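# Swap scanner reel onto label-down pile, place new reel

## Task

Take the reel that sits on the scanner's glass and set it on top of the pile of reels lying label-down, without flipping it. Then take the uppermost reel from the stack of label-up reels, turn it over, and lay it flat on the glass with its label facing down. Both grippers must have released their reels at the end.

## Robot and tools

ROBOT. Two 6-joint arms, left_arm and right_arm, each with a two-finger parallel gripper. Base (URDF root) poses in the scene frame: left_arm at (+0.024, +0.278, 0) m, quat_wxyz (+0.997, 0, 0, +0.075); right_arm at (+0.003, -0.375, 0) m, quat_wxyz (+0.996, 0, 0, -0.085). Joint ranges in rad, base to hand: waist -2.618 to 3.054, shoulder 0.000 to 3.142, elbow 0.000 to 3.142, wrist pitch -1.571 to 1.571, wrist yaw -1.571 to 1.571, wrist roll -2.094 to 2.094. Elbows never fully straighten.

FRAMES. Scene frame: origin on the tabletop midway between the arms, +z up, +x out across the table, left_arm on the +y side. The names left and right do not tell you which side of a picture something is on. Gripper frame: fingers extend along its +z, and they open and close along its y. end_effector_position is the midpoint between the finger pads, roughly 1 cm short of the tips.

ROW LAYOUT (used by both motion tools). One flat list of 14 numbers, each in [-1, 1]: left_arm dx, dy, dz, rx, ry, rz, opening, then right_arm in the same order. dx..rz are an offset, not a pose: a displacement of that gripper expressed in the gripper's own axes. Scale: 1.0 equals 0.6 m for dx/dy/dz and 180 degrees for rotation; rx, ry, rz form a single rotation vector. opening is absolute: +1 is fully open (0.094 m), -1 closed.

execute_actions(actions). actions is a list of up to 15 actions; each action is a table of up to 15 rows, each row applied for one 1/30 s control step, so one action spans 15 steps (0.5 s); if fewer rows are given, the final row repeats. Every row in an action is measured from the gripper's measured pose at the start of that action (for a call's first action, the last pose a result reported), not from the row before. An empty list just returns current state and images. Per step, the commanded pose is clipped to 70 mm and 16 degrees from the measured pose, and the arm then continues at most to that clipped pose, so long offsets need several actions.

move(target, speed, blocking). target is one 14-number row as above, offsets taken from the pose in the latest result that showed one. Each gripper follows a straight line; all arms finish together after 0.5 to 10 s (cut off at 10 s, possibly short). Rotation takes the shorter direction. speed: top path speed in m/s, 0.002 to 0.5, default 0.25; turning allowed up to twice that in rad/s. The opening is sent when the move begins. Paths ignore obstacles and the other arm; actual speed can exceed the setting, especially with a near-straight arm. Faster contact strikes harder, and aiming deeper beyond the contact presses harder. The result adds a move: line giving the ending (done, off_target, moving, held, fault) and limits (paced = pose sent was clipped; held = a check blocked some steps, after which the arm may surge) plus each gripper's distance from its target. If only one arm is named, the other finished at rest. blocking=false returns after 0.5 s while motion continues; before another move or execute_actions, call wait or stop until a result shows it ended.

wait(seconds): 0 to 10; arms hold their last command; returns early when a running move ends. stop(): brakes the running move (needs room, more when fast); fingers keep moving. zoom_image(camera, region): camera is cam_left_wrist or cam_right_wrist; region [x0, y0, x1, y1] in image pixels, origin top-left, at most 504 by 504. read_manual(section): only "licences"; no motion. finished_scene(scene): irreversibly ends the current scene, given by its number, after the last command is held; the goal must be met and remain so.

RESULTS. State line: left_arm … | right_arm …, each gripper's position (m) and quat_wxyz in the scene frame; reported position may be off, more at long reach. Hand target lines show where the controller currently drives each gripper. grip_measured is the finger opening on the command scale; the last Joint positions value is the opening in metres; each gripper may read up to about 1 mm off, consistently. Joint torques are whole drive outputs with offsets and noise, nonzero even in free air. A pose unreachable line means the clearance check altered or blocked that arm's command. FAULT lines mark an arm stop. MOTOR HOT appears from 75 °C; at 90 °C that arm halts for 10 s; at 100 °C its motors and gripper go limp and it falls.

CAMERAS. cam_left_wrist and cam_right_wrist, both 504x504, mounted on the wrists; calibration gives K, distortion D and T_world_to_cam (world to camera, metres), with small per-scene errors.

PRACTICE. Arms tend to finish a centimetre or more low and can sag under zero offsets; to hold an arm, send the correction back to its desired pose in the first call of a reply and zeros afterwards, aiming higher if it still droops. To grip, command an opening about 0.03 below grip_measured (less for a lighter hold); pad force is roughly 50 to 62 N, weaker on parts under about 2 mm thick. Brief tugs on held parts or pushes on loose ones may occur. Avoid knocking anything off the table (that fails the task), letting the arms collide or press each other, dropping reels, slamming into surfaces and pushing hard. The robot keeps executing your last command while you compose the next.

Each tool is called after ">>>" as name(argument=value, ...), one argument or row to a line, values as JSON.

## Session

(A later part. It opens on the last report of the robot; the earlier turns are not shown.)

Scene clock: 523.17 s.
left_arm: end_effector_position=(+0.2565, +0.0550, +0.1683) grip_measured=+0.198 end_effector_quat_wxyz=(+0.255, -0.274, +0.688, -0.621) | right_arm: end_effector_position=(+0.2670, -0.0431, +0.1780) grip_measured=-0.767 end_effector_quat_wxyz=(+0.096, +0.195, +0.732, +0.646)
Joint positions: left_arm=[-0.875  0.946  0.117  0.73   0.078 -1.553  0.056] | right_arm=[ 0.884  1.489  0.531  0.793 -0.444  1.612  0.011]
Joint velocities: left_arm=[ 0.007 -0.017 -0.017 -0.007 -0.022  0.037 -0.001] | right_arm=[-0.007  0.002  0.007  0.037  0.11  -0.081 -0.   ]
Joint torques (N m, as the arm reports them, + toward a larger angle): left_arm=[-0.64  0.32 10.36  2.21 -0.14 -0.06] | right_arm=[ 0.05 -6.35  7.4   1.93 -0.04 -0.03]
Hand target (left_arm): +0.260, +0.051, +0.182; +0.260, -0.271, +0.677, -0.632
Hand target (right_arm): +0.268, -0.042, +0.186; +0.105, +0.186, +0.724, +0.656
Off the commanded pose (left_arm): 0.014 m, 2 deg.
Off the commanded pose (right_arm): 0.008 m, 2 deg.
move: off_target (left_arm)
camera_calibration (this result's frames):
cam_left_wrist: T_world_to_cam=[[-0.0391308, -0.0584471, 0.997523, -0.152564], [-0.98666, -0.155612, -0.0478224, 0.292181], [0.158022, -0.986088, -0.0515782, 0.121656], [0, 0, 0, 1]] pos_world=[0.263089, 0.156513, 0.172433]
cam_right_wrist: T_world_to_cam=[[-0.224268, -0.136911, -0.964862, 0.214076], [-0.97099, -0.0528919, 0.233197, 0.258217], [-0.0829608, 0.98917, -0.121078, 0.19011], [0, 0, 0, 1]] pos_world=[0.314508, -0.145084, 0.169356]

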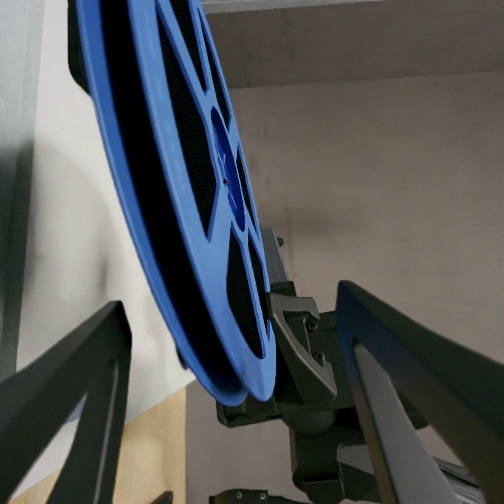

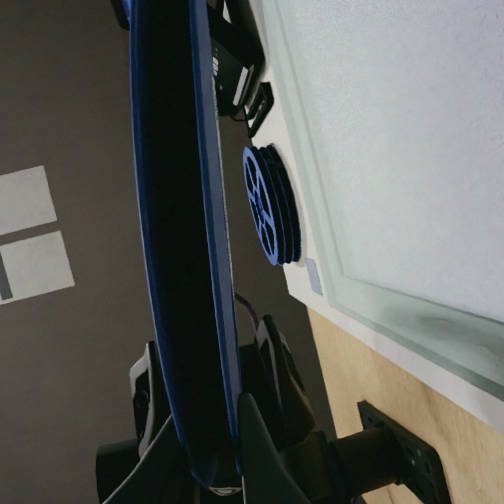

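>>> move(
  target=[0,-0.02,0.035,0,0,0,0.2,0,0.013,0,0,0,0,-0.8],
  speed=0.03,
)

Scene clock: 529.77 s.
left_arm: end_effector_position=(+0.2672, +0.0455, +0.1617) grip_measured=+0.198 end_effector_quat_wxyz=(+0.247, -0.281, +0.702, -0.606) | right_arm: end_effector_position=(+0.2655, -0.0450, +0.1649) grip_measured=-0.767 end_effector_quat_wxyz=(+0.082, +0.211, +0.745, +0.627)
Joint positions: left_arm=[-0.875  1.049  0.17   0.737  0.078 -1.553  0.056] | right_arm=[ 0.884  1.489  0.531  0.735 -0.441  1.62   0.011]
Joint velocities: left_arm=[ 0.002 -0.022 -0.007 -0.007  0.051 -0.066 -0.   ] | right_arm=[ 0.012  0.002  0.002 -0.022  0.022 -0.037 -0.001]
Joint torques (N m, as the arm reports them, + toward a larger angle): left_arm=[-0.62 -0.55 10.48  2.29 -0.11 -0.04] | right_arm=[-0.07 -8.19  9.18  1.78 -0.09 -0.04]
Hand target (left_arm): +0.271, +0.040, +0.178; +0.255, -0.274, +0.689, -0.621
Hand target (right_arm): +0.268, -0.043, +0.186; +0.096, +0.195, +0.732, +0.646
Off the commanded pose (left_arm): 0.018 m, 3 deg.
Off the commanded pose (right_arm): 0.021 m, 4 deg.
move: off_target (left_arm, right_arm)
camera_calibration (this result's frames):
cam_left_wrist: T_world_to_cam=[[-0.00579763, -0.0879253, 0.99611, -0.153449], [-0.987784, -0.154618, -0.0193971, 0.296613], [0.155722, -0.984054, -0.0859548, 0.116368], [0, 0, 0, 1]] pos_world=[0.273979, 0.146882, 0.168608]
cam_right_wrist: T_world_to_cam=[[-0.272421, -0.169712, -0.947093, 0.209201], [-0.958335, -0.0400341, 0.282829, 0.248744], [-0.0859153, 0.98468, -0.151734, 0.195894], [0, 0, 0, 1]] pos_world=[0.312201, -0.14743, 0.157505]

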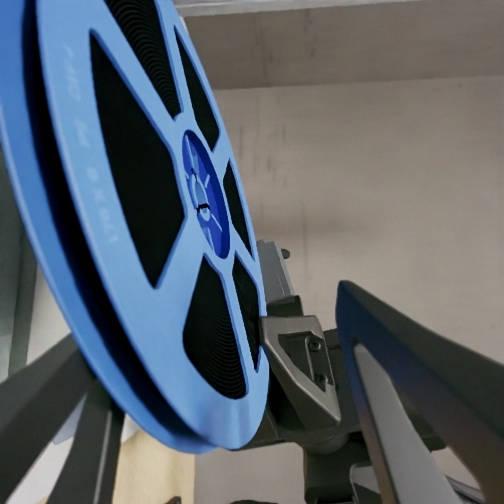

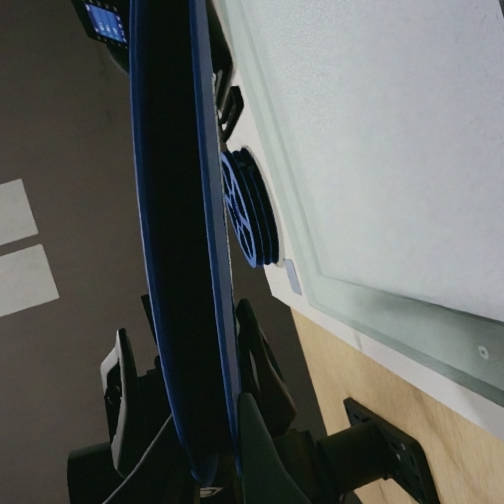

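>>> execute_actions(
  actions=[
    [[0,0,0,0,0,0,-0.8,0,0,0,0,0,0,-0.8]],
    [[0,0,0,0,0,0,-0.8,0,0,0,0,0,0,-0.8]],
    [[0,0,0,0,0,0,-0.8,0,0,0,0,0,0,-0.8]],
  ],
)

Scene clock: 535.67 s.
left_arm: end_effector_position=(+0.2681, +0.0469, +0.1615) grip_measured=-0.769 end_effector_quat_wxyz=(+0.214, -0.324, +0.682, -0.619) | right_arm: end_effector_position=(+0.2664, -0.0444, +0.1710) grip_measured=-0.754 end_effector_quat_wxyz=(+0.074, +0.221, +0.734, +0.638)
Joint positions: left_arm=[-0.874  1.049  0.167  0.741  0.07  -1.671  0.011] | right_arm=[ 0.884  1.489  0.529  0.766 -0.44   1.664  0.012]
Joint velocities: left_arm=[ 0.017  0.007  0.002  0.007  0.007  0.081 -0.   ] | right_arm=[-0.017 -0.007  0.002 -0.051 -0.037  0.022  0.   ]
Joint torques (N m, as the arm reports them, + toward a larger angle): left_arm=[ 0.03 -1.28  7.28  2.06 -0.03  0.27] | right_arm=[ 0.   -6.26  7.37  1.63 -0.05 -0.11]
Hand target (left_arm): +0.268, +0.047, +0.162; +0.223, -0.314, +0.687, -0.616
Hand target (right_arm): +0.266, -0.044, +0.171; +0.078, +0.217, +0.735, +0.637
Off the commanded pose (left_arm): 0.000 m, 2 deg.
Off the commanded pose (right_arm): 0.000 m, 1 deg.
camera_calibration (this result's frames):
cam_left_wrist: T_world_to_cam=[[0.0774125, -0.00513888, 0.996986, -0.179473], [-0.981254, -0.177407, 0.0752766, 0.281737], [0.176485, -0.984124, -0.0187761, 0.101148], [0, 0, 0, 1]] pos_world=[0.272498, 0.148602, 0.159623]
cam_right_wrist: T_world_to_cam=[[-0.291094, -0.132815, -0.947431, 0.222014], [-0.953396, -0.0418987, 0.2988, 0.243758], [-0.0793812, 0.990255, -0.114428, 0.188429], [0, 0, 0, 1]] pos_world=[0.311983, -0.146893, 0.15907]

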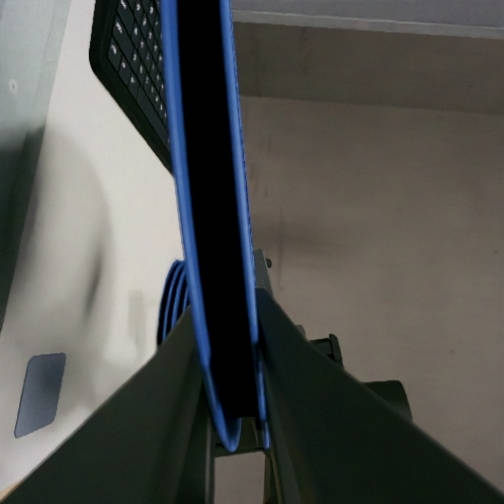

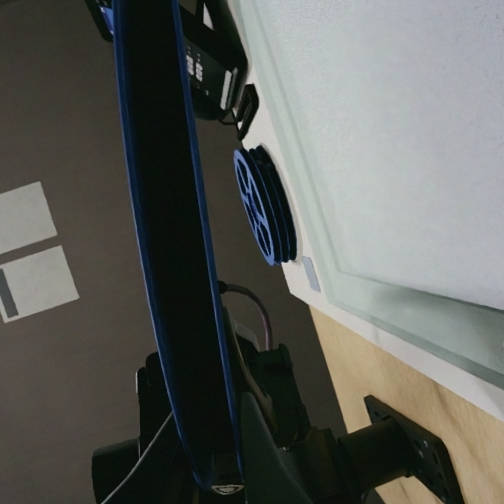

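Gripped. Release right and back it off.

>>> execute_actions(
  actions=[
    [[0,0,0,0,0,0,-0.8,0,0,0,0,0,0,0.2]],
    [[0,0,0,0,0,0,-0.8,0,0,0,0,0,0,0.2]],
  ],
)

>>> move(
  target=[0,0,0,0,0,0,-0.8,0,0.05,-0.25,0,0,0,0.2],
  speed=0.12,
)

Scene clock: 540.90 s.
left_arm: end_effector_position=(+0.2662, +0.0485, +0.1473) grip_measured=-0.776 end_effector_quat_wxyz=(+0.205, -0.334, +0.698, -0.599) | right_arm: end_effector_position=(+0.2664, -0.0444, +0.1711) grip_measured=+0.199 end_effector_quat_wxyz=(+0.074, +0.222, +0.733, +0.639)
Joint positions: left_arm=[-0.874  1.049  0.167  0.683  0.07  -1.673  0.011] | right_arm=[ 0.884  1.489  0.529  0.767 -0.44   1.666  0.056]
Joint velocities: left_arm=[-0.007 -0.007 -0.007  0.007 -0.022  0.007 -0.   ] | right_arm=[-0.007 -0.007 -0.002 -0.007 -0.007 -0.022 -0.   ]
Joint torques (N m, as the arm reports them, + toward a larger angle): left_arm=[ 0.03 -1.37  7.28  2.28 -0.02 -0.02] | right_arm=[ 0.03 -6.25  7.38  1.64 -0.06  0.01]
Hand target (left_arm): +0.267, +0.048, +0.153; +0.208, -0.330, +0.692, -0.608
Hand target (right_arm): +0.266, -0.044, +0.171; +0.074, +0.221, +0.733, +0.639
Off the commanded pose (left_arm): 0.006 m, 1 deg.
Off the commanded pose (right_arm): 0.000 m, 0 deg.
camera_calibration (this result's frames):
cam_left_wrist: T_world_to_cam=[[0.122272, -0.0417055, 0.99162, -0.174561], [-0.977008, -0.180877, 0.112863, 0.274734], [0.174655, -0.982621, -0.0628628, 0.109675], [0, 0, 0, 1]] pos_world=[0.270606, 0.150182, 0.148985]
cam_right_wrist: T_world_to_cam=[[-0.292497, -0.131774, -0.947144, 0.222473], [-0.95298, -0.0418815, 0.300126, 0.243408], [-0.0792166, 0.990395, -0.113328, 0.188203], [0, 0, 0, 1]] pos_world=[0.311944, -0.146885, 0.158989]

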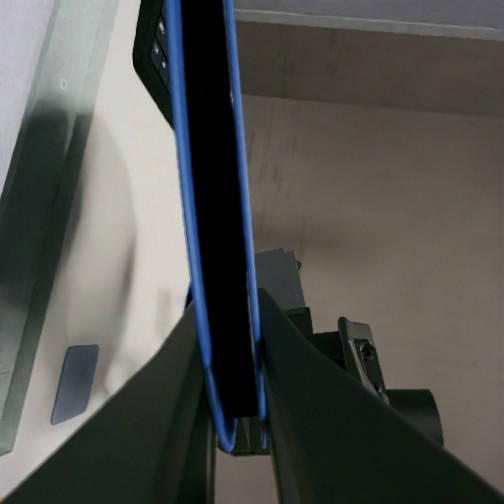

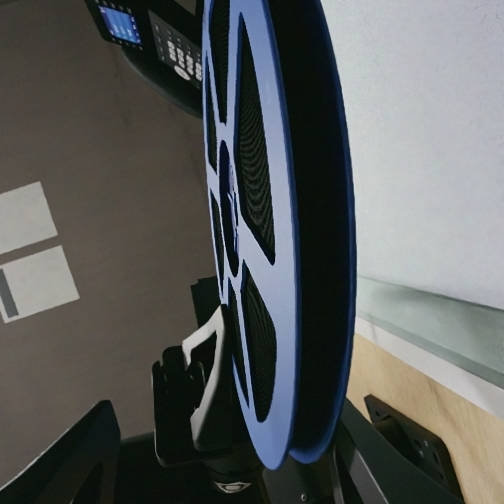

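Scene clock: 542.93 s.
left_arm: end_effector_position=(+0.2648, +0.0497, +0.1388) grip_measured=-0.776 end_effector_quat_wxyz=(+0.199, -0.340, +0.707, -0.587) | right_arm: end_effector_position=(+0.2167, -0.1755, +0.2140) grip_measured=+0.199 end_effector_quat_wxyz=(+0.064, +0.234, +0.738, +0.630)
Joint positions: left_arm=[-0.874  1.049  0.167  0.648  0.07  -1.675  0.011] | right_arm=[ 0.426  0.78   0.408  0.056 -0.881  1.53   0.056]
Joint velocities: left_arm=[-0.017  0.007  0.012 -0.051 -0.037 -0.007 -0.002] | right_arm=[ 0.007 -0.002 -0.012  0.007 -0.037 -0.037 -0.   ]
Joint torques (N m, as the arm reports them, + toward a larger angle): left_arm=[ 0.03 -1.39  7.31  2.4  -0.02 -0.01] | right_arm=[-0.53 -2.71 10.67  1.32 -0.23 -0.07]
Hand target (left_arm): +0.266, +0.049, +0.147; +0.205, -0.334, +0.698, -0.599
Hand target (right_arm): +0.214, -0.177, +0.227; +0.076, +0.220, +0.735, +0.637
Off the commanded pose (left_arm): 0.009 m, 2 deg.
Off the commanded pose (right_arm): 0.012 m, 2 deg.
move: off_target (right_arm)
camera_calibration (this result's frames):
cam_left_wrist: T_world_to_cam=[[0.149359, -0.0636195, 0.986734, -0.171307], [-0.97355, -0.183954, 0.135503, 0.270636], [0.172893, -0.980874, -0.089412, 0.114676], [0, 0, 0, 1]] pos_world=[0.269237, 0.151369, 0.142616]
cam_right_wrist: T_world_to_cam=[[-0.326184, -0.141399, -0.934671, 0.234203], [-0.942063, -0.0332064, 0.333787, 0.169562], [-0.0782344, 0.989396, -0.122376, 0.320582], [0, 0, 0, 1]] pos_world=[0.261212, -0.278436, 0.201537]

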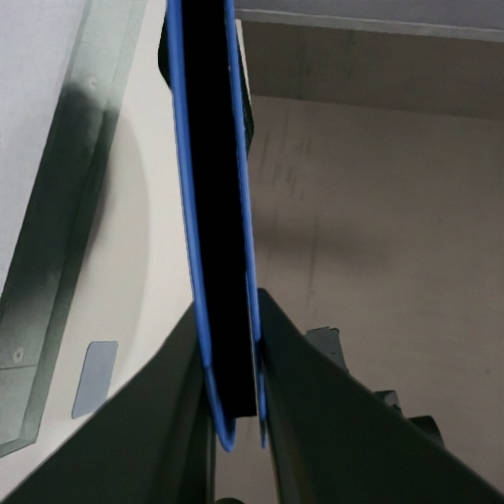

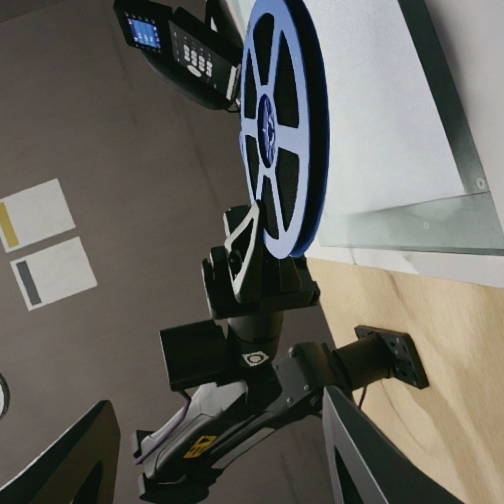

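>>> move(
  target=[-0.455,-0.03,-0.428,0.088,-0.412,-0.016,-0.8,0,0,0,0,0,0,0.2],
  speed=0.12,
)

Scene clock: 569.83 s.
left_arm: end_effector_position=(+0.2814, +0.4174, +0.1685) grip_measured=-0.777 end_effector_quat_wxyz=(+0.585, -0.630, +0.367, -0.354) | right_arm: end_effector_position=(+0.2164, -0.1755, +0.2137) grip_measured=+0.199 end_effector_quat_wxyz=(+0.063, +0.235, +0.738, +0.630)
Joint positions: left_arm=[ 0.331  0.663  0.029  0.571 -0.017 -1.588  0.01 ] | right_arm=[ 0.426  0.78   0.408  0.054 -0.881  1.531  0.056]
Joint velocities: left_arm=[-0.012 -0.007 -0.007  0.081  0.037 -0.007 -0.001] | right_arm=[ 0.007 -0.007  0.002 -0.051  0.037  0.051 -0.001]
Joint torques (N m, as the arm reports them, + toward a larger angle): left_arm=[ 0.74  1.26  8.1   2.75 -0.12  0.05] | right_arm=[-0.02 -0.36  8.71  1.48 -0.14  0.02]
Hand target (left_arm): +0.280, +0.422, +0.184; +0.610, -0.613, +0.352, -0.358
Hand target (right_arm): +0.217, -0.176, +0.214; +0.064, +0.234, +0.738, +0.630
Off the commanded pose (left_arm): 0.016 m, 4 deg.
Off the commanded pose (right_arm): 0.000 m, 0 deg.
move: off_target (left_arm)
camera_calibration (this result's frames):
cam_left_wrist: T_world_to_cam=[[0.00261781, -0.0461672, 0.99893, -0.147778], [-0.108557, -0.993043, -0.0456107, 0.475246], [0.994087, -0.108321, -0.00761137, -0.134], [0, 0, 0, 1]] pos_world=[0.185185, 0.450602, 0.168276]
cam_right_wrist: T_world_to_cam=[[-0.328524, -0.141546, -0.933829, 0.234154], [-0.941176, -0.033761, 0.336226, 0.168641], [-0.0791186, 0.989356, -0.122129, 0.320629], [0, 0, 0, 1]] pos_world=[0.261014, -0.278379, 0.201117]

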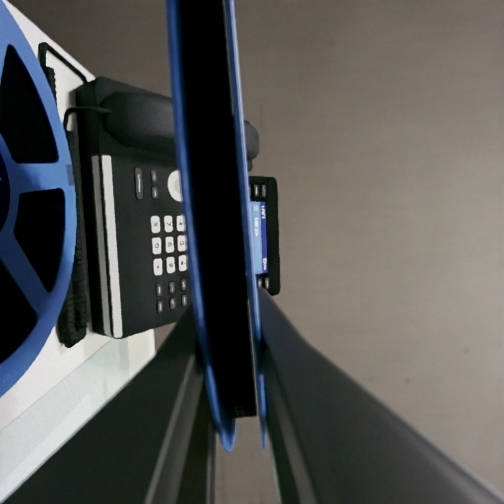

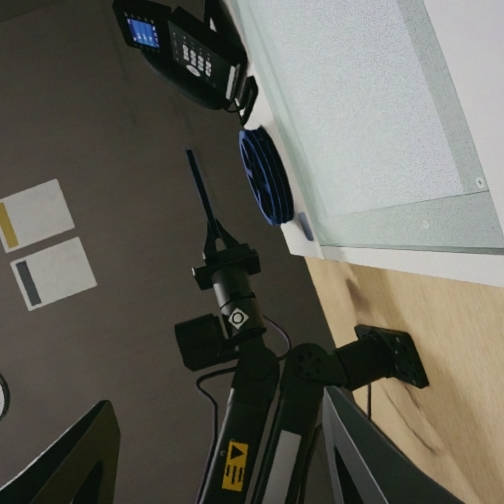

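>>> move(
  target=[0,0.1,0.01,-0.04,0,0,-0.8,0,0,0,0,0,0,0.2],
  speed=0.05,
)

Scene clock: 579.03 s.
left_arm: end_effector_position=(+0.2839, +0.4187, +0.1092) grip_measured=-0.776 end_effector_quat_wxyz=(-0.521, +0.685, -0.401, +0.314) | right_arm: end_effector_position=(+0.2164, -0.1755, +0.2137) grip_measured=+0.199 end_effector_quat_wxyz=(+0.063, +0.235, +0.738, +0.630)
Joint positions: left_arm=[ 0.331  0.877  0.012  0.601 -0.017 -1.589  0.011] | right_arm=[ 0.426  0.78   0.408  0.054 -0.881  1.531  0.056]
Joint velocities: left_arm=[-0.002  0.007  0.002  0.022 -0.022  0.022  0.001] | right_arm=[-0.002  0.012 -0.012  0.037 -0.037 -0.007 -0.001]
Joint torques (N m, as the arm reports them, + toward a larger angle): left_arm=[-0.09  0.88  6.79  2.25 -0.04 -0.07] | right_arm=[ 0.03 -0.36  8.69  1.46 -0.14  0.02]
Hand target (left_arm): +0.284, +0.418, +0.109; -0.521, +0.685, -0.398, +0.317
Hand target (right_arm): +0.216, -0.176, +0.214; +0.063, +0.235, +0.738, +0.630
Off the commanded pose (left_arm): 0.001 m, 4 deg.
Off the commanded pose (right_arm): 0.000 m, 0 deg.
joint sent to its limit (left arm) — the command would take joint 3 (elbow) past its lower limit, so that joint was sent only as far as its limit.
move: off_target (left_arm)
camera_calibration (this result's frames):
cam_left_wrist: T_world_to_cam=[[0.179218, 0.0465932, 0.982705, -0.17562], [-0.106635, -0.992073, 0.0664846, 0.460907], [0.978013, -0.116706, -0.172829, -0.110668], [0, 0, 0, 1]] pos_world=[0.188857, 0.45252, 0.122813]
cam_right_wrist: T_world_to_cam=[[-0.328855, -0.141383, -0.933737, 0.234235], [-0.941063, -0.0337395, 0.336544, 0.168552], [-0.0790854, 0.98938, -0.121955, 0.320589], [0, 0, 0, 1]] pos_world=[0.261002, -0.278381, 0.201086]

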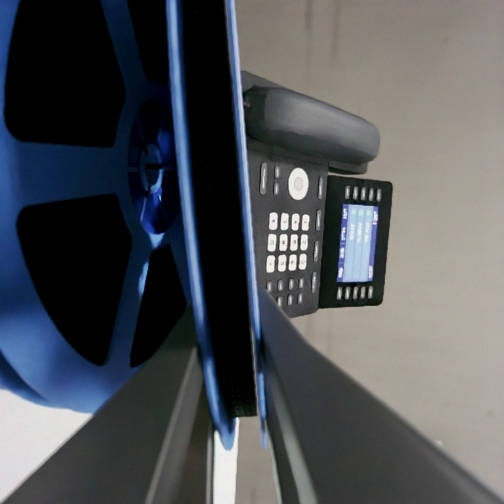

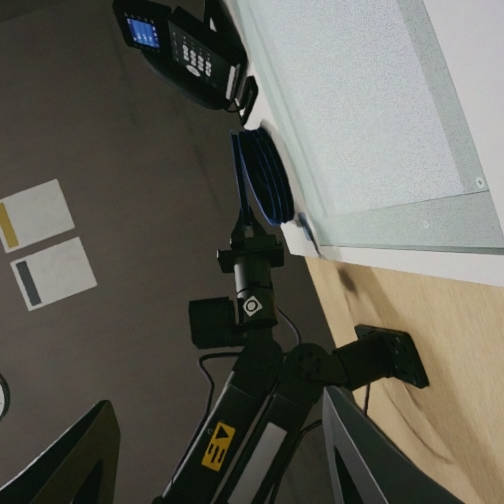

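>>> move(
  target=[0,0.035,0.012,0,0,0,-0.8,0,0,0,0,0,0,0.2],
  speed=0.03,
)

Scene clock: 589.10 s.
left_arm: end_effector_position=(+0.2902, +0.4220, +0.1049) grip_measured=-0.776 end_effector_quat_wxyz=(-0.522, +0.685, -0.400, +0.315) | right_arm: end_effector_position=(+0.2164, -0.1755, +0.2137) grip_measured=+0.199 end_effector_quat_wxyz=(+0.063, +0.235, +0.738, +0.630)
Joint positions: left_arm=[ 0.331  1.008  0.012  0.735 -0.017 -1.589  0.011] | right_arm=[ 0.426  0.78   0.408  0.054 -0.881  1.532  0.056]
Joint velocities: left_arm=[ 0.002  0.076 -0.017  0.007  0.022 -0.066  0.001] | right_arm=[ 0.002  0.007 -0.002  0.051 -0.022  0.007 -0.001]
Joint torques (N m, as the arm reports them, + toward a larger angle): left_arm=[-0.01  1.11  6.29  1.53 -0.05 -0.04] | right_arm=[ 0.02 -0.34  8.7   1.46 -0.14  0.02]
Hand target (left_arm): +0.286, +0.420, +0.088; -0.500, +0.701, -0.409, +0.301
Hand target (right_arm): +0.216, -0.176, +0.214; +0.063, +0.235, +0.738, +0.630
Off the commanded pose (left_arm): 0.019 m, 0 deg.
Off the commanded pose (right_arm): 0.000 m, 0 deg.
joint sent to its limit (left arm) — the command would take joint 3 (elbow) past its lower limit, so that joint was sent only as far as its limit.
move: off_target (left_arm)
camera_calibration (this result's frames):
cam_left_wrist: T_world_to_cam=[[0.176228, 0.0450295, 0.983319, -0.171213], [-0.106834, -0.992177, 0.0645816, 0.465443], [0.978535, -0.116433, -0.170038, -0.117762], [0, 0, 0, 1]] pos_world=[0.195132, 0.455801, 0.118274]
cam_right_wrist: T_world_to_cam=[[-0.329517, -0.141056, -0.933553, 0.234396], [-0.940837, -0.0336966, 0.33718, 0.168375], [-0.0790189, 0.989428, -0.121607, 0.320509], [0, 0, 0, 1]] pos_world=[0.260978, -0.278384, 0.201025]

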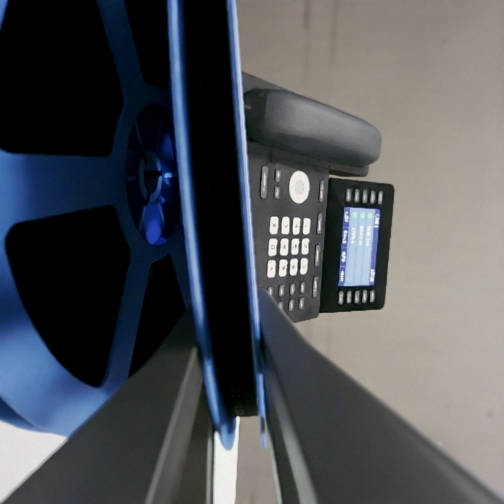

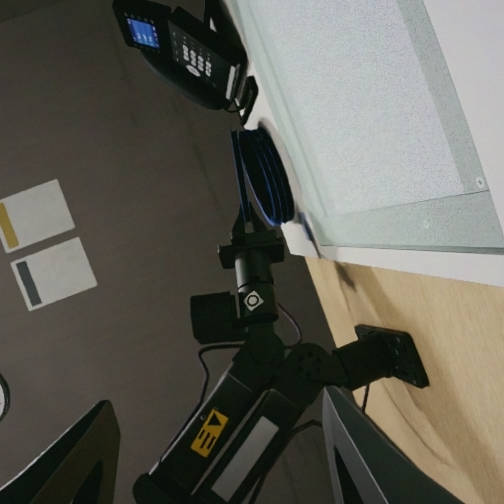

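>>> move(
  target=[0,0.04,0.012,-0.05,0,0,-0.8,0,0,0,0,0,0,0.2],
  speed=0.03,
)

Scene clock: 595.10 s.
left_arm: end_effector_position=(+0.2959, +0.4249, +0.1063) grip_measured=-0.776 end_effector_quat_wxyz=(-0.511, +0.693, -0.405, +0.308) | right_arm: end_effector_position=(+0.2164, -0.1755, +0.2137) grip_measured=+0.199 end_effector_quat_wxyz=(+0.062, +0.235, +0.738, +0.630)
Joint positions: left_arm=[ 0.331  1.013  0.061  0.661 -0.017 -1.589  0.011] | right_arm=[ 0.426  0.78   0.408  0.054 -0.881  1.532  0.056]
Joint velocities: left_arm=[ 0.027  0.007  0.002 -0.051 -0.022  0.037  0.001] | right_arm=[-0.017 -0.002 -0.007  0.022  0.007 -0.007  0.001]
Joint torques (N m, as the arm reports them, + toward a larger angle): left_arm=[ 0.14 -0.93  8.06  0.66 -0.01 -0.07] | right_arm=[ 0.06 -0.42  8.74  1.47 -0.13  0.02]
Hand target (left_arm): +0.289, +0.421, +0.081; -0.470, +0.722, -0.421, +0.284
Hand target (right_arm): +0.216, -0.176, +0.214; +0.063, +0.235, +0.738, +0.630
Off the commanded pose (left_arm): 0.027 m, 7 deg.
Off the commanded pose (right_arm): 0.000 m, 0 deg.
move: off_target (left_arm)
camera_calibration (this result's frames):
cam_left_wrist: T_world_to_cam=[[0.203405, 0.0592385, 0.977301, -0.187179], [-0.104804, -0.991116, 0.0818886, 0.466017], [0.973469, -0.119081, -0.195389, -0.11742], [0, 0, 0, 1]] pos_world=[0.201218, 0.458983, 0.121826]
cam_right_wrist: T_world_to_cam=[[-0.329848, -0.140893, -0.933461, 0.234477], [-0.940724, -0.0336752, 0.337498, 0.168287], [-0.0789855, 0.989452, -0.121434, 0.320469], [0, 0, 0, 1]] pos_world=[0.260965, -0.278385, 0.200995]

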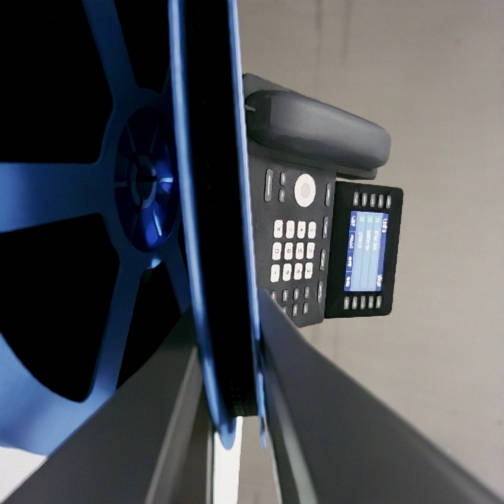

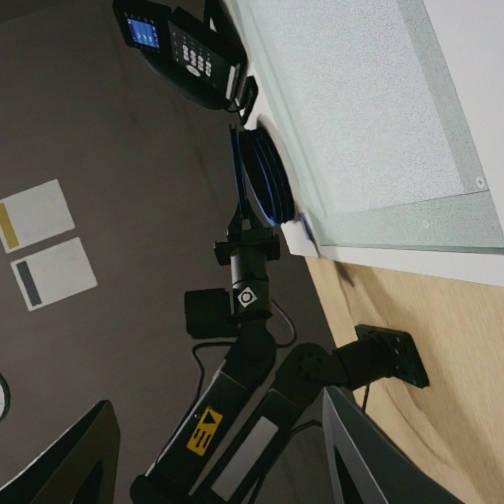

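>>> execute_actions(
  actions=[
    [[0,0,0,0,0,0,-0.4,0,0,0,0,0,0,0.2]],
    [[0,0,0,0,0,0,-0.4,0,0,0,0,0,0,0.2]],
  ],
)

>>> move(
  target=[0,0,-0.11,0,0,0,-0.4,0,0,0,0,0,0,0.2],
  speed=0.04,
)

Scene clock: 604.80 s.
left_arm: end_effector_position=(+0.2958, +0.4249, +0.1058) grip_measured=-0.402 end_effector_quat_wxyz=(-0.511, +0.693, -0.405, +0.308) | right_arm: end_effector_position=(+0.2164, -0.1755, +0.2137) grip_measured=+0.199 end_effector_quat_wxyz=(+0.062, +0.236, +0.737, +0.630)
Joint positions: left_arm=[ 0.331  1.013  0.061  0.659 -0.017 -1.589  0.028] | right_arm=[ 0.426  0.78   0.408  0.054 -0.881  1.533  0.056]
Joint velocities: left_arm=[-0.002 -0.007 -0.012 -0.022 -0.037 -0.051 -0.001] | right_arm=[-0.012 -0.002 -0.002  0.037  0.007  0.037  0.   ]
Joint torques (N m, as the arm reports them, + toward a larger angle): left_arm=[ 0.02 -0.73  7.04  2.03 -0.05 -0.02] | right_arm=[ 0.01 -0.37  8.75  1.48 -0.15  0.01]
Hand target (left_arm): +0.296, +0.425, +0.106; -0.511, +0.693, -0.405, +0.308
Hand target (right_arm): +0.216, -0.176, +0.214; +0.062, +0.236, +0.737, +0.630
Off the commanded pose (left_arm): 0.000 m, 0 deg.
Off the commanded pose (right_arm): 0.000 m, 0 deg.
camera_calibration (this result's frames):
cam_left_wrist: T_world_to_cam=[[0.205056, 0.060102, 0.976903, -0.18752], [-0.104664, -0.991043, 0.0829415, 0.465795], [0.973138, -0.119255, -0.196929, -0.117063], [0, 0, 0, 1]] pos_world=[0.201123, 0.458933, 0.121502]
cam_right_wrist: T_world_to_cam=[[-0.330841, -0.140402, -0.933183, 0.234719], [-0.940384, -0.0336114, 0.338451, 0.16802], [-0.078885, 0.989524, -0.120912, 0.320348], [0, 0, 0, 1]] pos_world=[0.260929, -0.27839, 0.200903]

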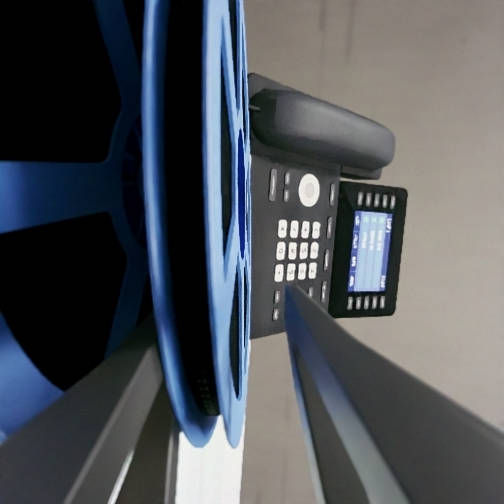

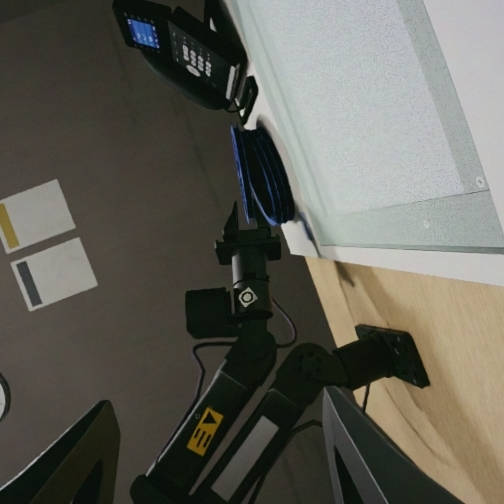

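Scene clock: 607.17 s.
left_arm: end_effector_position=(+0.2411, +0.3938, +0.1125) grip_measured=-0.402 end_effector_quat_wxyz=(-0.501, +0.698, -0.412, +0.303) | right_arm: end_effector_position=(+0.2164, -0.1755, +0.2137) grip_measured=+0.199 end_effector_quat_wxyz=(+0.062, +0.236, +0.737, +0.630)
Joint positions: left_arm=[ 0.314  0.169  0.04  -0.192 -0.029 -1.591  0.028] | right_arm=[ 0.426  0.78   0.408  0.054 -0.881  1.534  0.056]
Joint velocities: left_arm=[-0.007 -0.007  0.007  0.007 -0.066  0.007 -0.   ] | right_arm=[ 0.002 -0.002 -0.007  0.037 -0.007  0.007 -0.001]
Joint torques (N m, as the arm reports them, + toward a larger angle): left_arm=[-0.67  0.64 10.78  1.84 -0.14 -0.09] | right_arm=[ 0.06 -0.34  8.69  1.47 -0.14  0.02]
Hand target (left_arm): +0.241, +0.394, +0.125; -0.510, +0.693, -0.405, +0.308
Hand target (right_arm): +0.216, -0.176, +0.214; +0.062, +0.236, +0.737, +0.630
Off the commanded pose (left_arm): 0.012 m, 2 deg.
Off the commanded pose (right_arm): 0.000 m, 0 deg.
move: off_target (left_arm)
camera_calibration (this result's frames):
cam_left_wrist: T_world_to_cam=[[0.229475, 0.0696726, 0.970818, -0.189946], [-0.107976, -0.989456, 0.0965328, 0.427373], [0.967307, -0.126977, -0.219532, -0.0592818], [0, 0, 0, 1]] pos_world=[0.147077, 0.428573, 0.130133]
cam_right_wrist: T_world_to_cam=[[-0.331503, -0.140076, -0.932998, 0.23488], [-0.940156, -0.0335692, 0.339086, 0.167843], [-0.0788177, 0.989572, -0.120565, 0.320268], [0, 0, 0, 1]] pos_world=[0.260905, -0.278393, 0.200842]

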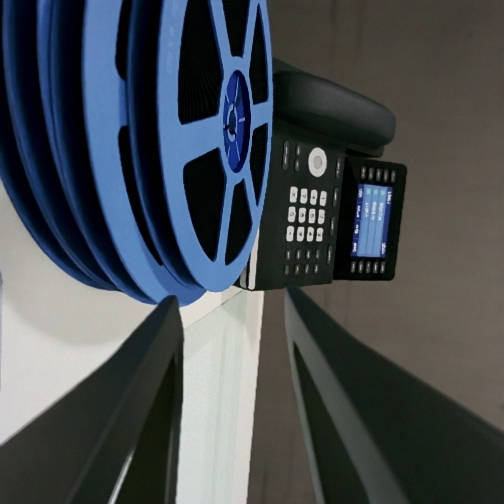

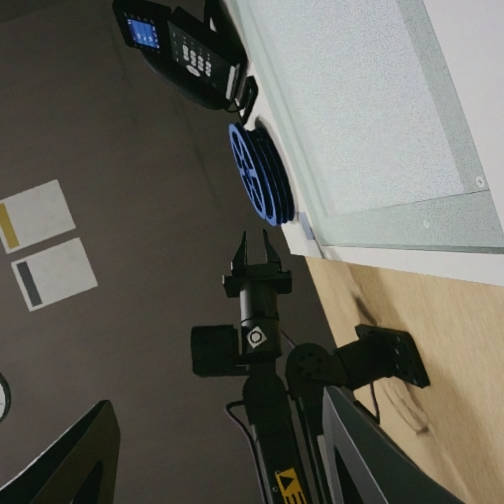

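>>> move(
  target=[0,0,0,0,0,0,-0.4,-0.358,-0.127,-0.362,0.44,0.043,-0.165,-1],
)

>>> move(
  target=[0,0,0,0,0,0,-0.4,0,0,0.1,0,0,0,-1],
  speed=0.03,
)

Scene clock: 630.93 s.
left_arm: end_effector_position=(+0.2409, +0.3938, +0.1121) grip_measured=-0.402 end_effector_quat_wxyz=(-0.500, +0.699, -0.412, +0.302) | right_arm: end_effector_position=(+0.2929, -0.4631, +0.1372) grip_measured=-0.988 end_effector_quat_wxyz=(-0.009, +0.001, +1.000, +0.003)
Joint positions: left_arm=[ 0.314  0.168  0.04  -0.194 -0.029 -1.591  0.028] | right_arm=[-0.131  1.707  1.488 -1.371 -0.001 -0.298  0.001]
Joint velocities: left_arm=[ 0.002  0.012 -0.027  0.095  0.007 -0.081 -0.   ] | right_arm=[-0.007  0.007 -0.017  0.007 -0.007 -0.066  0.001]
Joint torques (N m, as the arm reports them, + toward a larger angle): left_arm=[ 0.03  2.43  8.39  2.05 -0.03 -0.03] | right_arm=[-0.51 -7.22  9.73  0.24  0.06 -0.03]
Hand target (left_arm): +0.241, +0.394, +0.113; -0.501, +0.698, -0.412, +0.303
Hand target (right_arm): +0.302, -0.471, +0.139; +0.002, +0.002, +1.000, -0.005
Off the commanded pose (left_arm): 0.000 m, 0 deg.
Off the commanded pose (right_arm): 0.010 m, 1 deg.
move: done
camera_calibration (this result's frames):
cam_left_wrist: T_world_to_cam=[[0.231157, 0.0704801, 0.97036, -0.190133], [-0.107447, -0.989422, 0.0974606, 0.427132], [0.966965, -0.126791, -0.221139, -0.0590095], [0, 0, 0, 1]] pos_world=[0.146905, 0.428533, 0.12982]
cam_right_wrist: T_world_to_cam=[[-0.0407082, -0.997176, 0.0631101, -0.470147], [-0.875379, 0.0660454, 0.478905, 0.264038], [-0.481721, -0.0357498, -0.875595, 0.348421], [0, 0, 0, 1]] pos_world=[0.379836, -0.473802, 0.208298]

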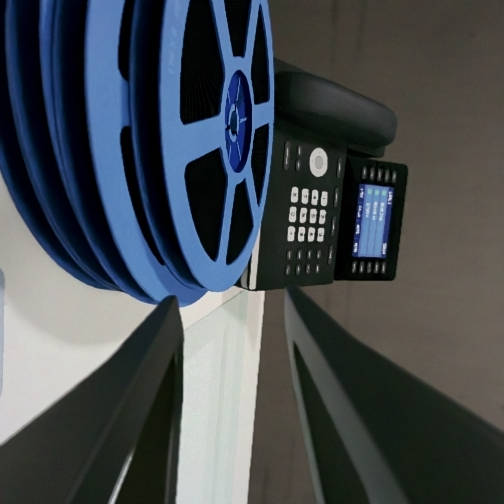

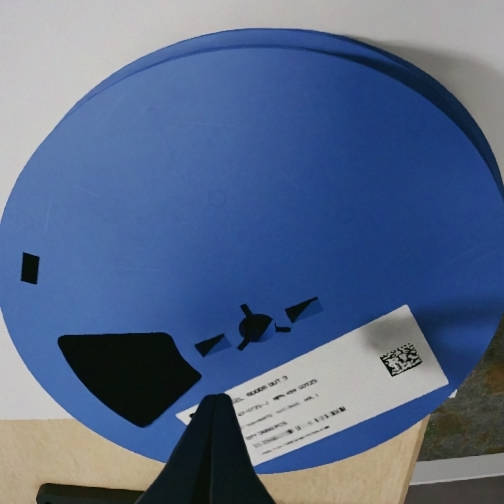

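Scene clock: 633.17 s.
left_arm: end_effector_position=(+0.2409, +0.3938, +0.1121) grip_measured=-0.402 end_effector_quat_wxyz=(-0.500, +0.699, -0.412, +0.302) | right_arm: end_effector_position=(+0.2911, -0.4625, +0.0986) grip_measured=-0.988 end_effector_quat_wxyz=(-0.003, +0.001, +1.000, +0.002)
Joint positions: left_arm=[ 0.314  0.168  0.04  -0.194 -0.029 -1.591  0.028] | right_arm=[-0.131  1.696  1.323 -1.204 -0.001 -0.298  0.001]
Joint velocities: left_arm=[-0.007  0.012 -0.002 -0.051 -0.007 -0.022  0.   ] | right_arm=[-0.012 -0.007 -0.007  0.037 -0.051  0.037  0.001]
Joint torques (N m, as the arm reports them, + toward a larger angle): left_arm=[ 0.04  2.42  8.39  2.03 -0.04 -0.03] | right_arm=[ 0.07 -6.38  2.2   0.68 -0.01  0.02]
Hand target (left_arm): +0.241, +0.394, +0.112; -0.500, +0.699, -0.412, +0.302
Hand target (right_arm): +0.291, -0.462, +0.078; -0.010, +0.001, +1.000, +0.004
Off the commanded pose (left_arm): 0.000 m, 0 deg.
Off the commanded pose (right_arm): 0.021 m, 1 deg.
move: off_target (right_arm)
camera_calibration (this result's frames):
cam_left_wrist: T_world_to_cam=[[0.231157, 0.0704801, 0.97036, -0.190133], [-0.107447, -0.989422, 0.0974606, 0.427132], [0.966965, -0.126791, -0.221139, -0.0590095], [0, 0, 0, 1]] pos_world=[0.146905, 0.428533, 0.12982]
cam_right_wrist: T_world_to_cam=[[-0.0414624, -0.996943, 0.0662302, -0.467198], [-0.880902, 0.0677553, 0.468423, 0.284271], [-0.471479, -0.0389204, -0.881018, 0.309887], [0, 0, 0, 1]] pos_world=[0.377149, -0.472969, 0.170799]

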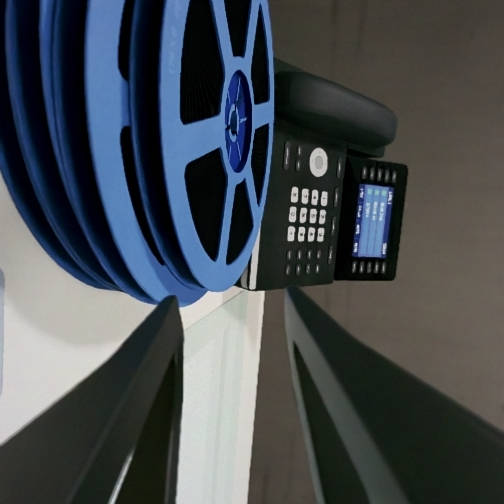

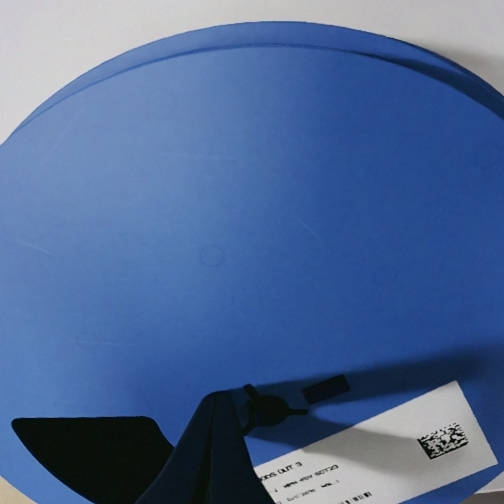

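>>> move(
  target=[0,0,0,0,0,0,-0.4,0.075,-0.025,0.012,0,0,0,-1],
  speed=0.02,
)

Scene clock: 642.10 s.
left_arm: end_effector_position=(+0.2409, +0.3938, +0.1121) grip_measured=-0.402 end_effector_quat_wxyz=(-0.500, +0.699, -0.412, +0.302) | right_arm: end_effector_position=(+0.2635, -0.4774, +0.0991) grip_measured=-0.988 end_effector_quat_wxyz=(+0.022, -0.003, +1.000, -0.000)
Joint positions: left_arm=[ 0.314  0.168  0.04  -0.194 -0.029 -1.591  0.028] | right_arm=[-0.22   1.572  1.192 -1.15  -0.016 -0.394  0.001]
Joint velocities: left_arm=[-0.007 -0.012  0.012 -0.007 -0.066 -0.022  0.001] | right_arm=[ 0.002 -0.007  0.007  0.037  0.007 -0.007 -0.   ]
Joint torques (N m, as the arm reports them, + toward a larger angle): left_arm=[ 0.03  2.39  8.38  2.03 -0.04 -0.03] | right_arm=[-0.77 -8.1   3.81  0.09  0.12 -0.02]
Hand target (left_arm): +0.241, +0.394, +0.112; -0.500, +0.699, -0.412, +0.302
Hand target (right_arm): +0.247, -0.478, +0.092; -0.003, +0.001, +1.000, +0.001
Off the commanded pose (left_arm): 0.000 m, 0 deg.
Off the commanded pose (right_arm): 0.019 m, 3 deg.
move: off_target (right_arm)
camera_calibration (this result's frames):
cam_left_wrist: T_world_to_cam=[[0.231157, 0.0704801, 0.97036, -0.190133], [-0.107447, -0.989422, 0.0974606, 0.427132], [0.966965, -0.126791, -0.221139, -0.0590095], [0, 0, 0, 1]] pos_world=[0.146905, 0.428533, 0.12982]
cam_right_wrist: T_world_to_cam=[[-0.0376729, -0.996953, 0.0682986, -0.484447], [-0.903349, 0.0631983, 0.424224, 0.268919], [-0.427248, -0.0457158, -0.902978, 0.284001], [0, 0, 0, 1]] pos_world=[0.346017, -0.486983, 0.175452]

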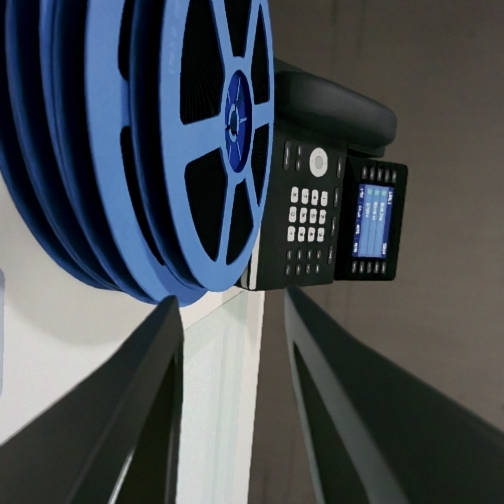

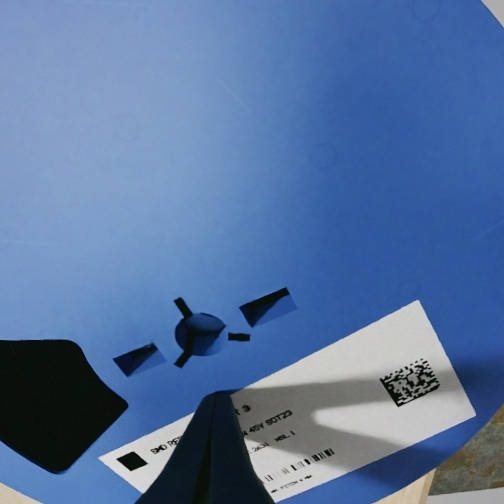

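>>> move(
  target=[0,0,0,0,0,0,-0.4,0,0,-0.04,0,0,0,-1],
  speed=0.05,
)

>>> move(
  target=[0,0,0,0,0,0,-0.4,-0.225,-0.02,0,0,0,0,-1],
  speed=0.1,
)

>>> move(
  target=[0,0,0,0,0,0,-0.4,0,0,0.03,0,0,0,-1],
  speed=0.02,
)

Scene clock: 649.40 s.
left_arm: end_effector_position=(+0.2409, +0.3938, +0.1121) grip_measured=-0.402 end_effector_quat_wxyz=(-0.500, +0.699, -0.412, +0.302) | right_arm: end_effector_position=(+0.2594, -0.4756, +0.1129) grip_measured=-0.988 end_effector_quat_wxyz=(+0.010, -0.003, +1.000, +0.005)
Joint positions: left_arm=[ 0.314  0.168  0.04  -0.194 -0.029 -1.591  0.028] | right_arm=[-0.22   1.572  1.247 -1.23  -0.017 -0.396  0.001]
Joint velocities: left_arm=[-0.002  0.002 -0.012 -0.051  0.007  0.022 -0.   ] | right_arm=[ 0.022 -0.002  0.002 -0.007  0.007  0.007 -0.001]
Joint torques (N m, as the arm reports them, + toward a larger angle): left_arm=[ 0.02  2.4   8.38  2.03 -0.04 -0.03] | right_arm=[-0.09 -8.16  9.72  0.12 -0.01  0.02]
Hand target (left_arm): +0.241, +0.394, +0.112; -0.500, +0.699, -0.412, +0.302
Hand target (right_arm): +0.262, -0.477, +0.123; +0.022, -0.003, +1.000, -0.000
Off the commanded pose (left_arm): 0.000 m, 0 deg.
Off the commanded pose (right_arm): 0.011 m, 1 deg.
move: off_target (right_arm)
camera_calibration (this result's frames):
cam_left_wrist: T_world_to_cam=[[0.231157, 0.0704801, 0.97036, -0.190133], [-0.107447, -0.989422, 0.0974606, 0.427132], [0.966965, -0.126791, -0.221139, -0.0590095], [0, 0, 0, 1]] pos_world=[0.146905, 0.428533, 0.12982]
cam_right_wrist: T_world_to_cam=[[-0.0343082, -0.997663, 0.0590808, -0.483856], [-0.893623, 0.0570931, 0.445173, 0.251376], [-0.447506, -0.0375229, -0.893493, 0.302831], [0, 0, 0, 1]] pos_world=[0.343554, -0.485715, 0.187258]

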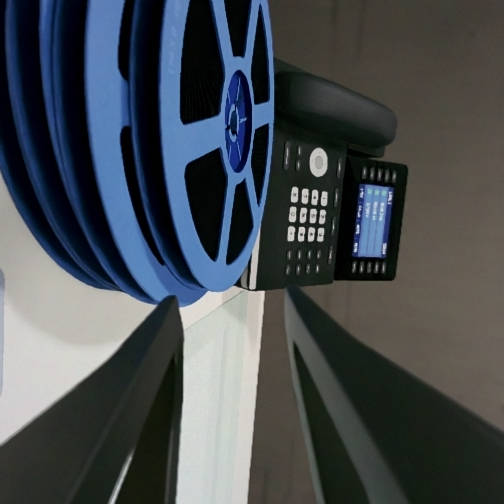

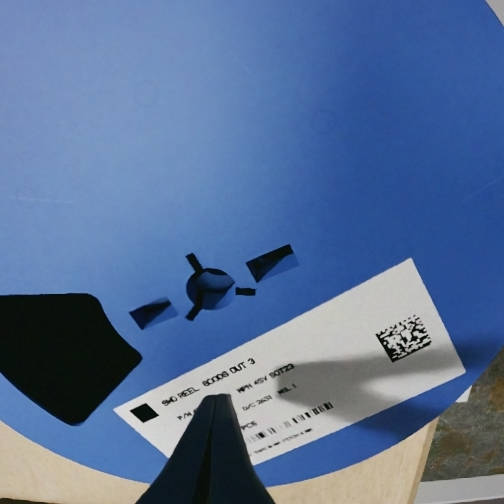

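Scene clock: 651.30 s.
left_arm: end_effector_position=(+0.2409, +0.3938, +0.1121) grip_measured=-0.402 end_effector_quat_wxyz=(-0.500, +0.699, -0.412, +0.302) | right_arm: end_effector_position=(+0.3907, -0.4878, +0.1131) grip_measured=-0.988 end_effector_quat_wxyz=(+0.012, -0.002, +1.000, +0.005)
Joint positions: left_arm=[ 0.314  0.168  0.04  -0.194 -0.029 -1.591  0.028] | right_arm=[-0.124  2.074  1.879 -1.357 -0.017 -0.298  0.001]
Joint velocities: left_arm=[ 0.017 -0.007  0.027  0.022 -0.022  0.022 -0.   ] | right_arm=[ 0.022  0.007 -0.002 -0.037 -0.007  0.037 -0.001]
Joint torques (N m, as the arm reports them, + toward a larger angle): left_arm=[ 0.03  2.41  8.4   2.02 -0.04 -0.02] | right_arm=[  0.53 -11.36   9.8    0.11  -0.01   0.06]
Hand target (left_arm): +0.241, +0.394, +0.112; -0.500, +0.699, -0.412, +0.302
Hand target (right_arm): +0.394, -0.486, +0.115; +0.011, -0.003, +1.000, +0.005
Off the commanded pose (left_arm): 0.000 m, 0 deg.
Off the commanded pose (right_arm): 0.005 m, 0 deg.
move: done
camera_calibration (this result's frames):
cam_left_wrist: T_world_to_cam=[[0.231157, 0.0704801, 0.97036, -0.190133], [-0.107447, -0.989422, 0.0974606, 0.427132], [0.966965, -0.126791, -0.221139, -0.0590095], [0, 0, 0, 1]] pos_world=[0.146905, 0.428533, 0.12982]
cam_right_wrist: T_world_to_cam=[[-0.0367168, -0.997635, 0.0581035, -0.490478], [-0.894656, 0.0587206, 0.442879, 0.370829], [-0.445244, -0.0357216, -0.894697, 0.361496], [0, 0, 0, 1]] pos_world=[0.47471, -0.49818, 0.187696]

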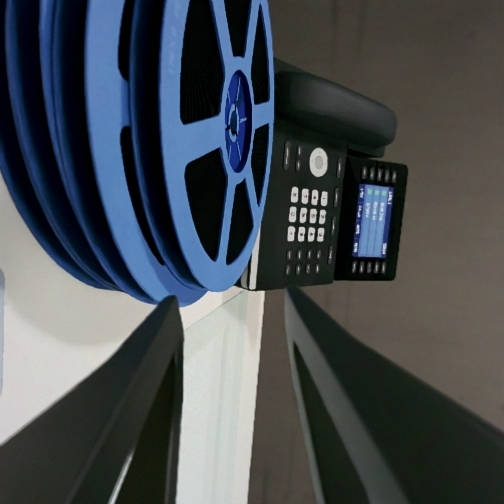

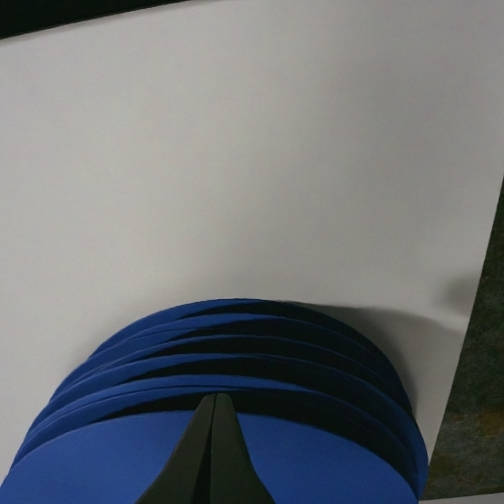

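Scene clock: 652.43 s.
left_arm: end_effector_position=(+0.2409, +0.3938, +0.1121) grip_measured=-0.402 end_effector_quat_wxyz=(-0.500, +0.699, -0.412, +0.302) | right_arm: end_effector_position=(+0.3909, -0.4878, +0.0994) grip_measured=-0.988 end_effector_quat_wxyz=(+0.012, -0.002, +1.000, +0.005)
Joint positions: left_arm=[ 0.314  0.168  0.04  -0.194 -0.029 -1.591  0.028] | right_arm=[-0.124  2.074  1.825 -1.303 -0.017 -0.298  0.001]
Joint velocities: left_arm=[-0.007 -0.007 -0.002  0.037  0.037 -0.066 -0.001] | right_arm=[-0.012 -0.017  0.017 -0.037  0.066 -0.022 -0.   ]
Joint torques (N m, as the arm reports them, + toward a larger angle): left_arm=[ 0.04  2.4   8.38  2.02 -0.04 -0.02] | right_arm=[  0.11 -12.59   5.8    0.32  -0.02   0.03]
Hand target (left_arm): +0.241, +0.394, +0.112; -0.500, +0.699, -0.412, +0.302
Hand target (right_arm): +0.391, -0.488, +0.095; +0.012, -0.002, +1.000, +0.005
Off the commanded pose (left_arm): 0.000 m, 0 deg.
Off the commanded pose (right_arm): 0.004 m, 0 deg.
move: done
camera_calibration (this result's frames):
cam_left_wrist: T_world_to_cam=[[0.231157, 0.0704801, 0.97036, -0.190133], [-0.107447, -0.989422, 0.0974606, 0.427132], [0.966965, -0.126791, -0.221139, -0.0590095], [0, 0, 0, 1]] pos_world=[0.146905, 0.428533, 0.12982]
cam_right_wrist: T_world_to_cam=[[-0.0366956, -0.997642, 0.0580067, -0.489726], [-0.894495, 0.0586717, 0.443212, 0.376898], [-0.44557, -0.0356228, -0.894538, 0.3495], [0, 0, 0, 1]] pos_world=[0.474889, -0.498234, 0.174002]

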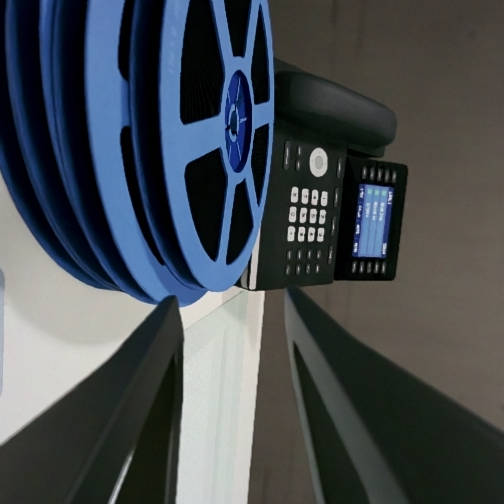

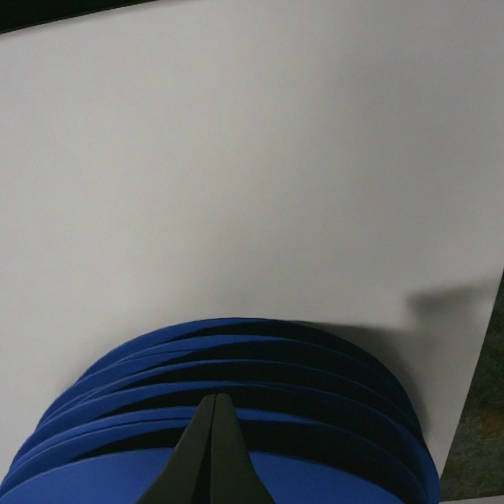

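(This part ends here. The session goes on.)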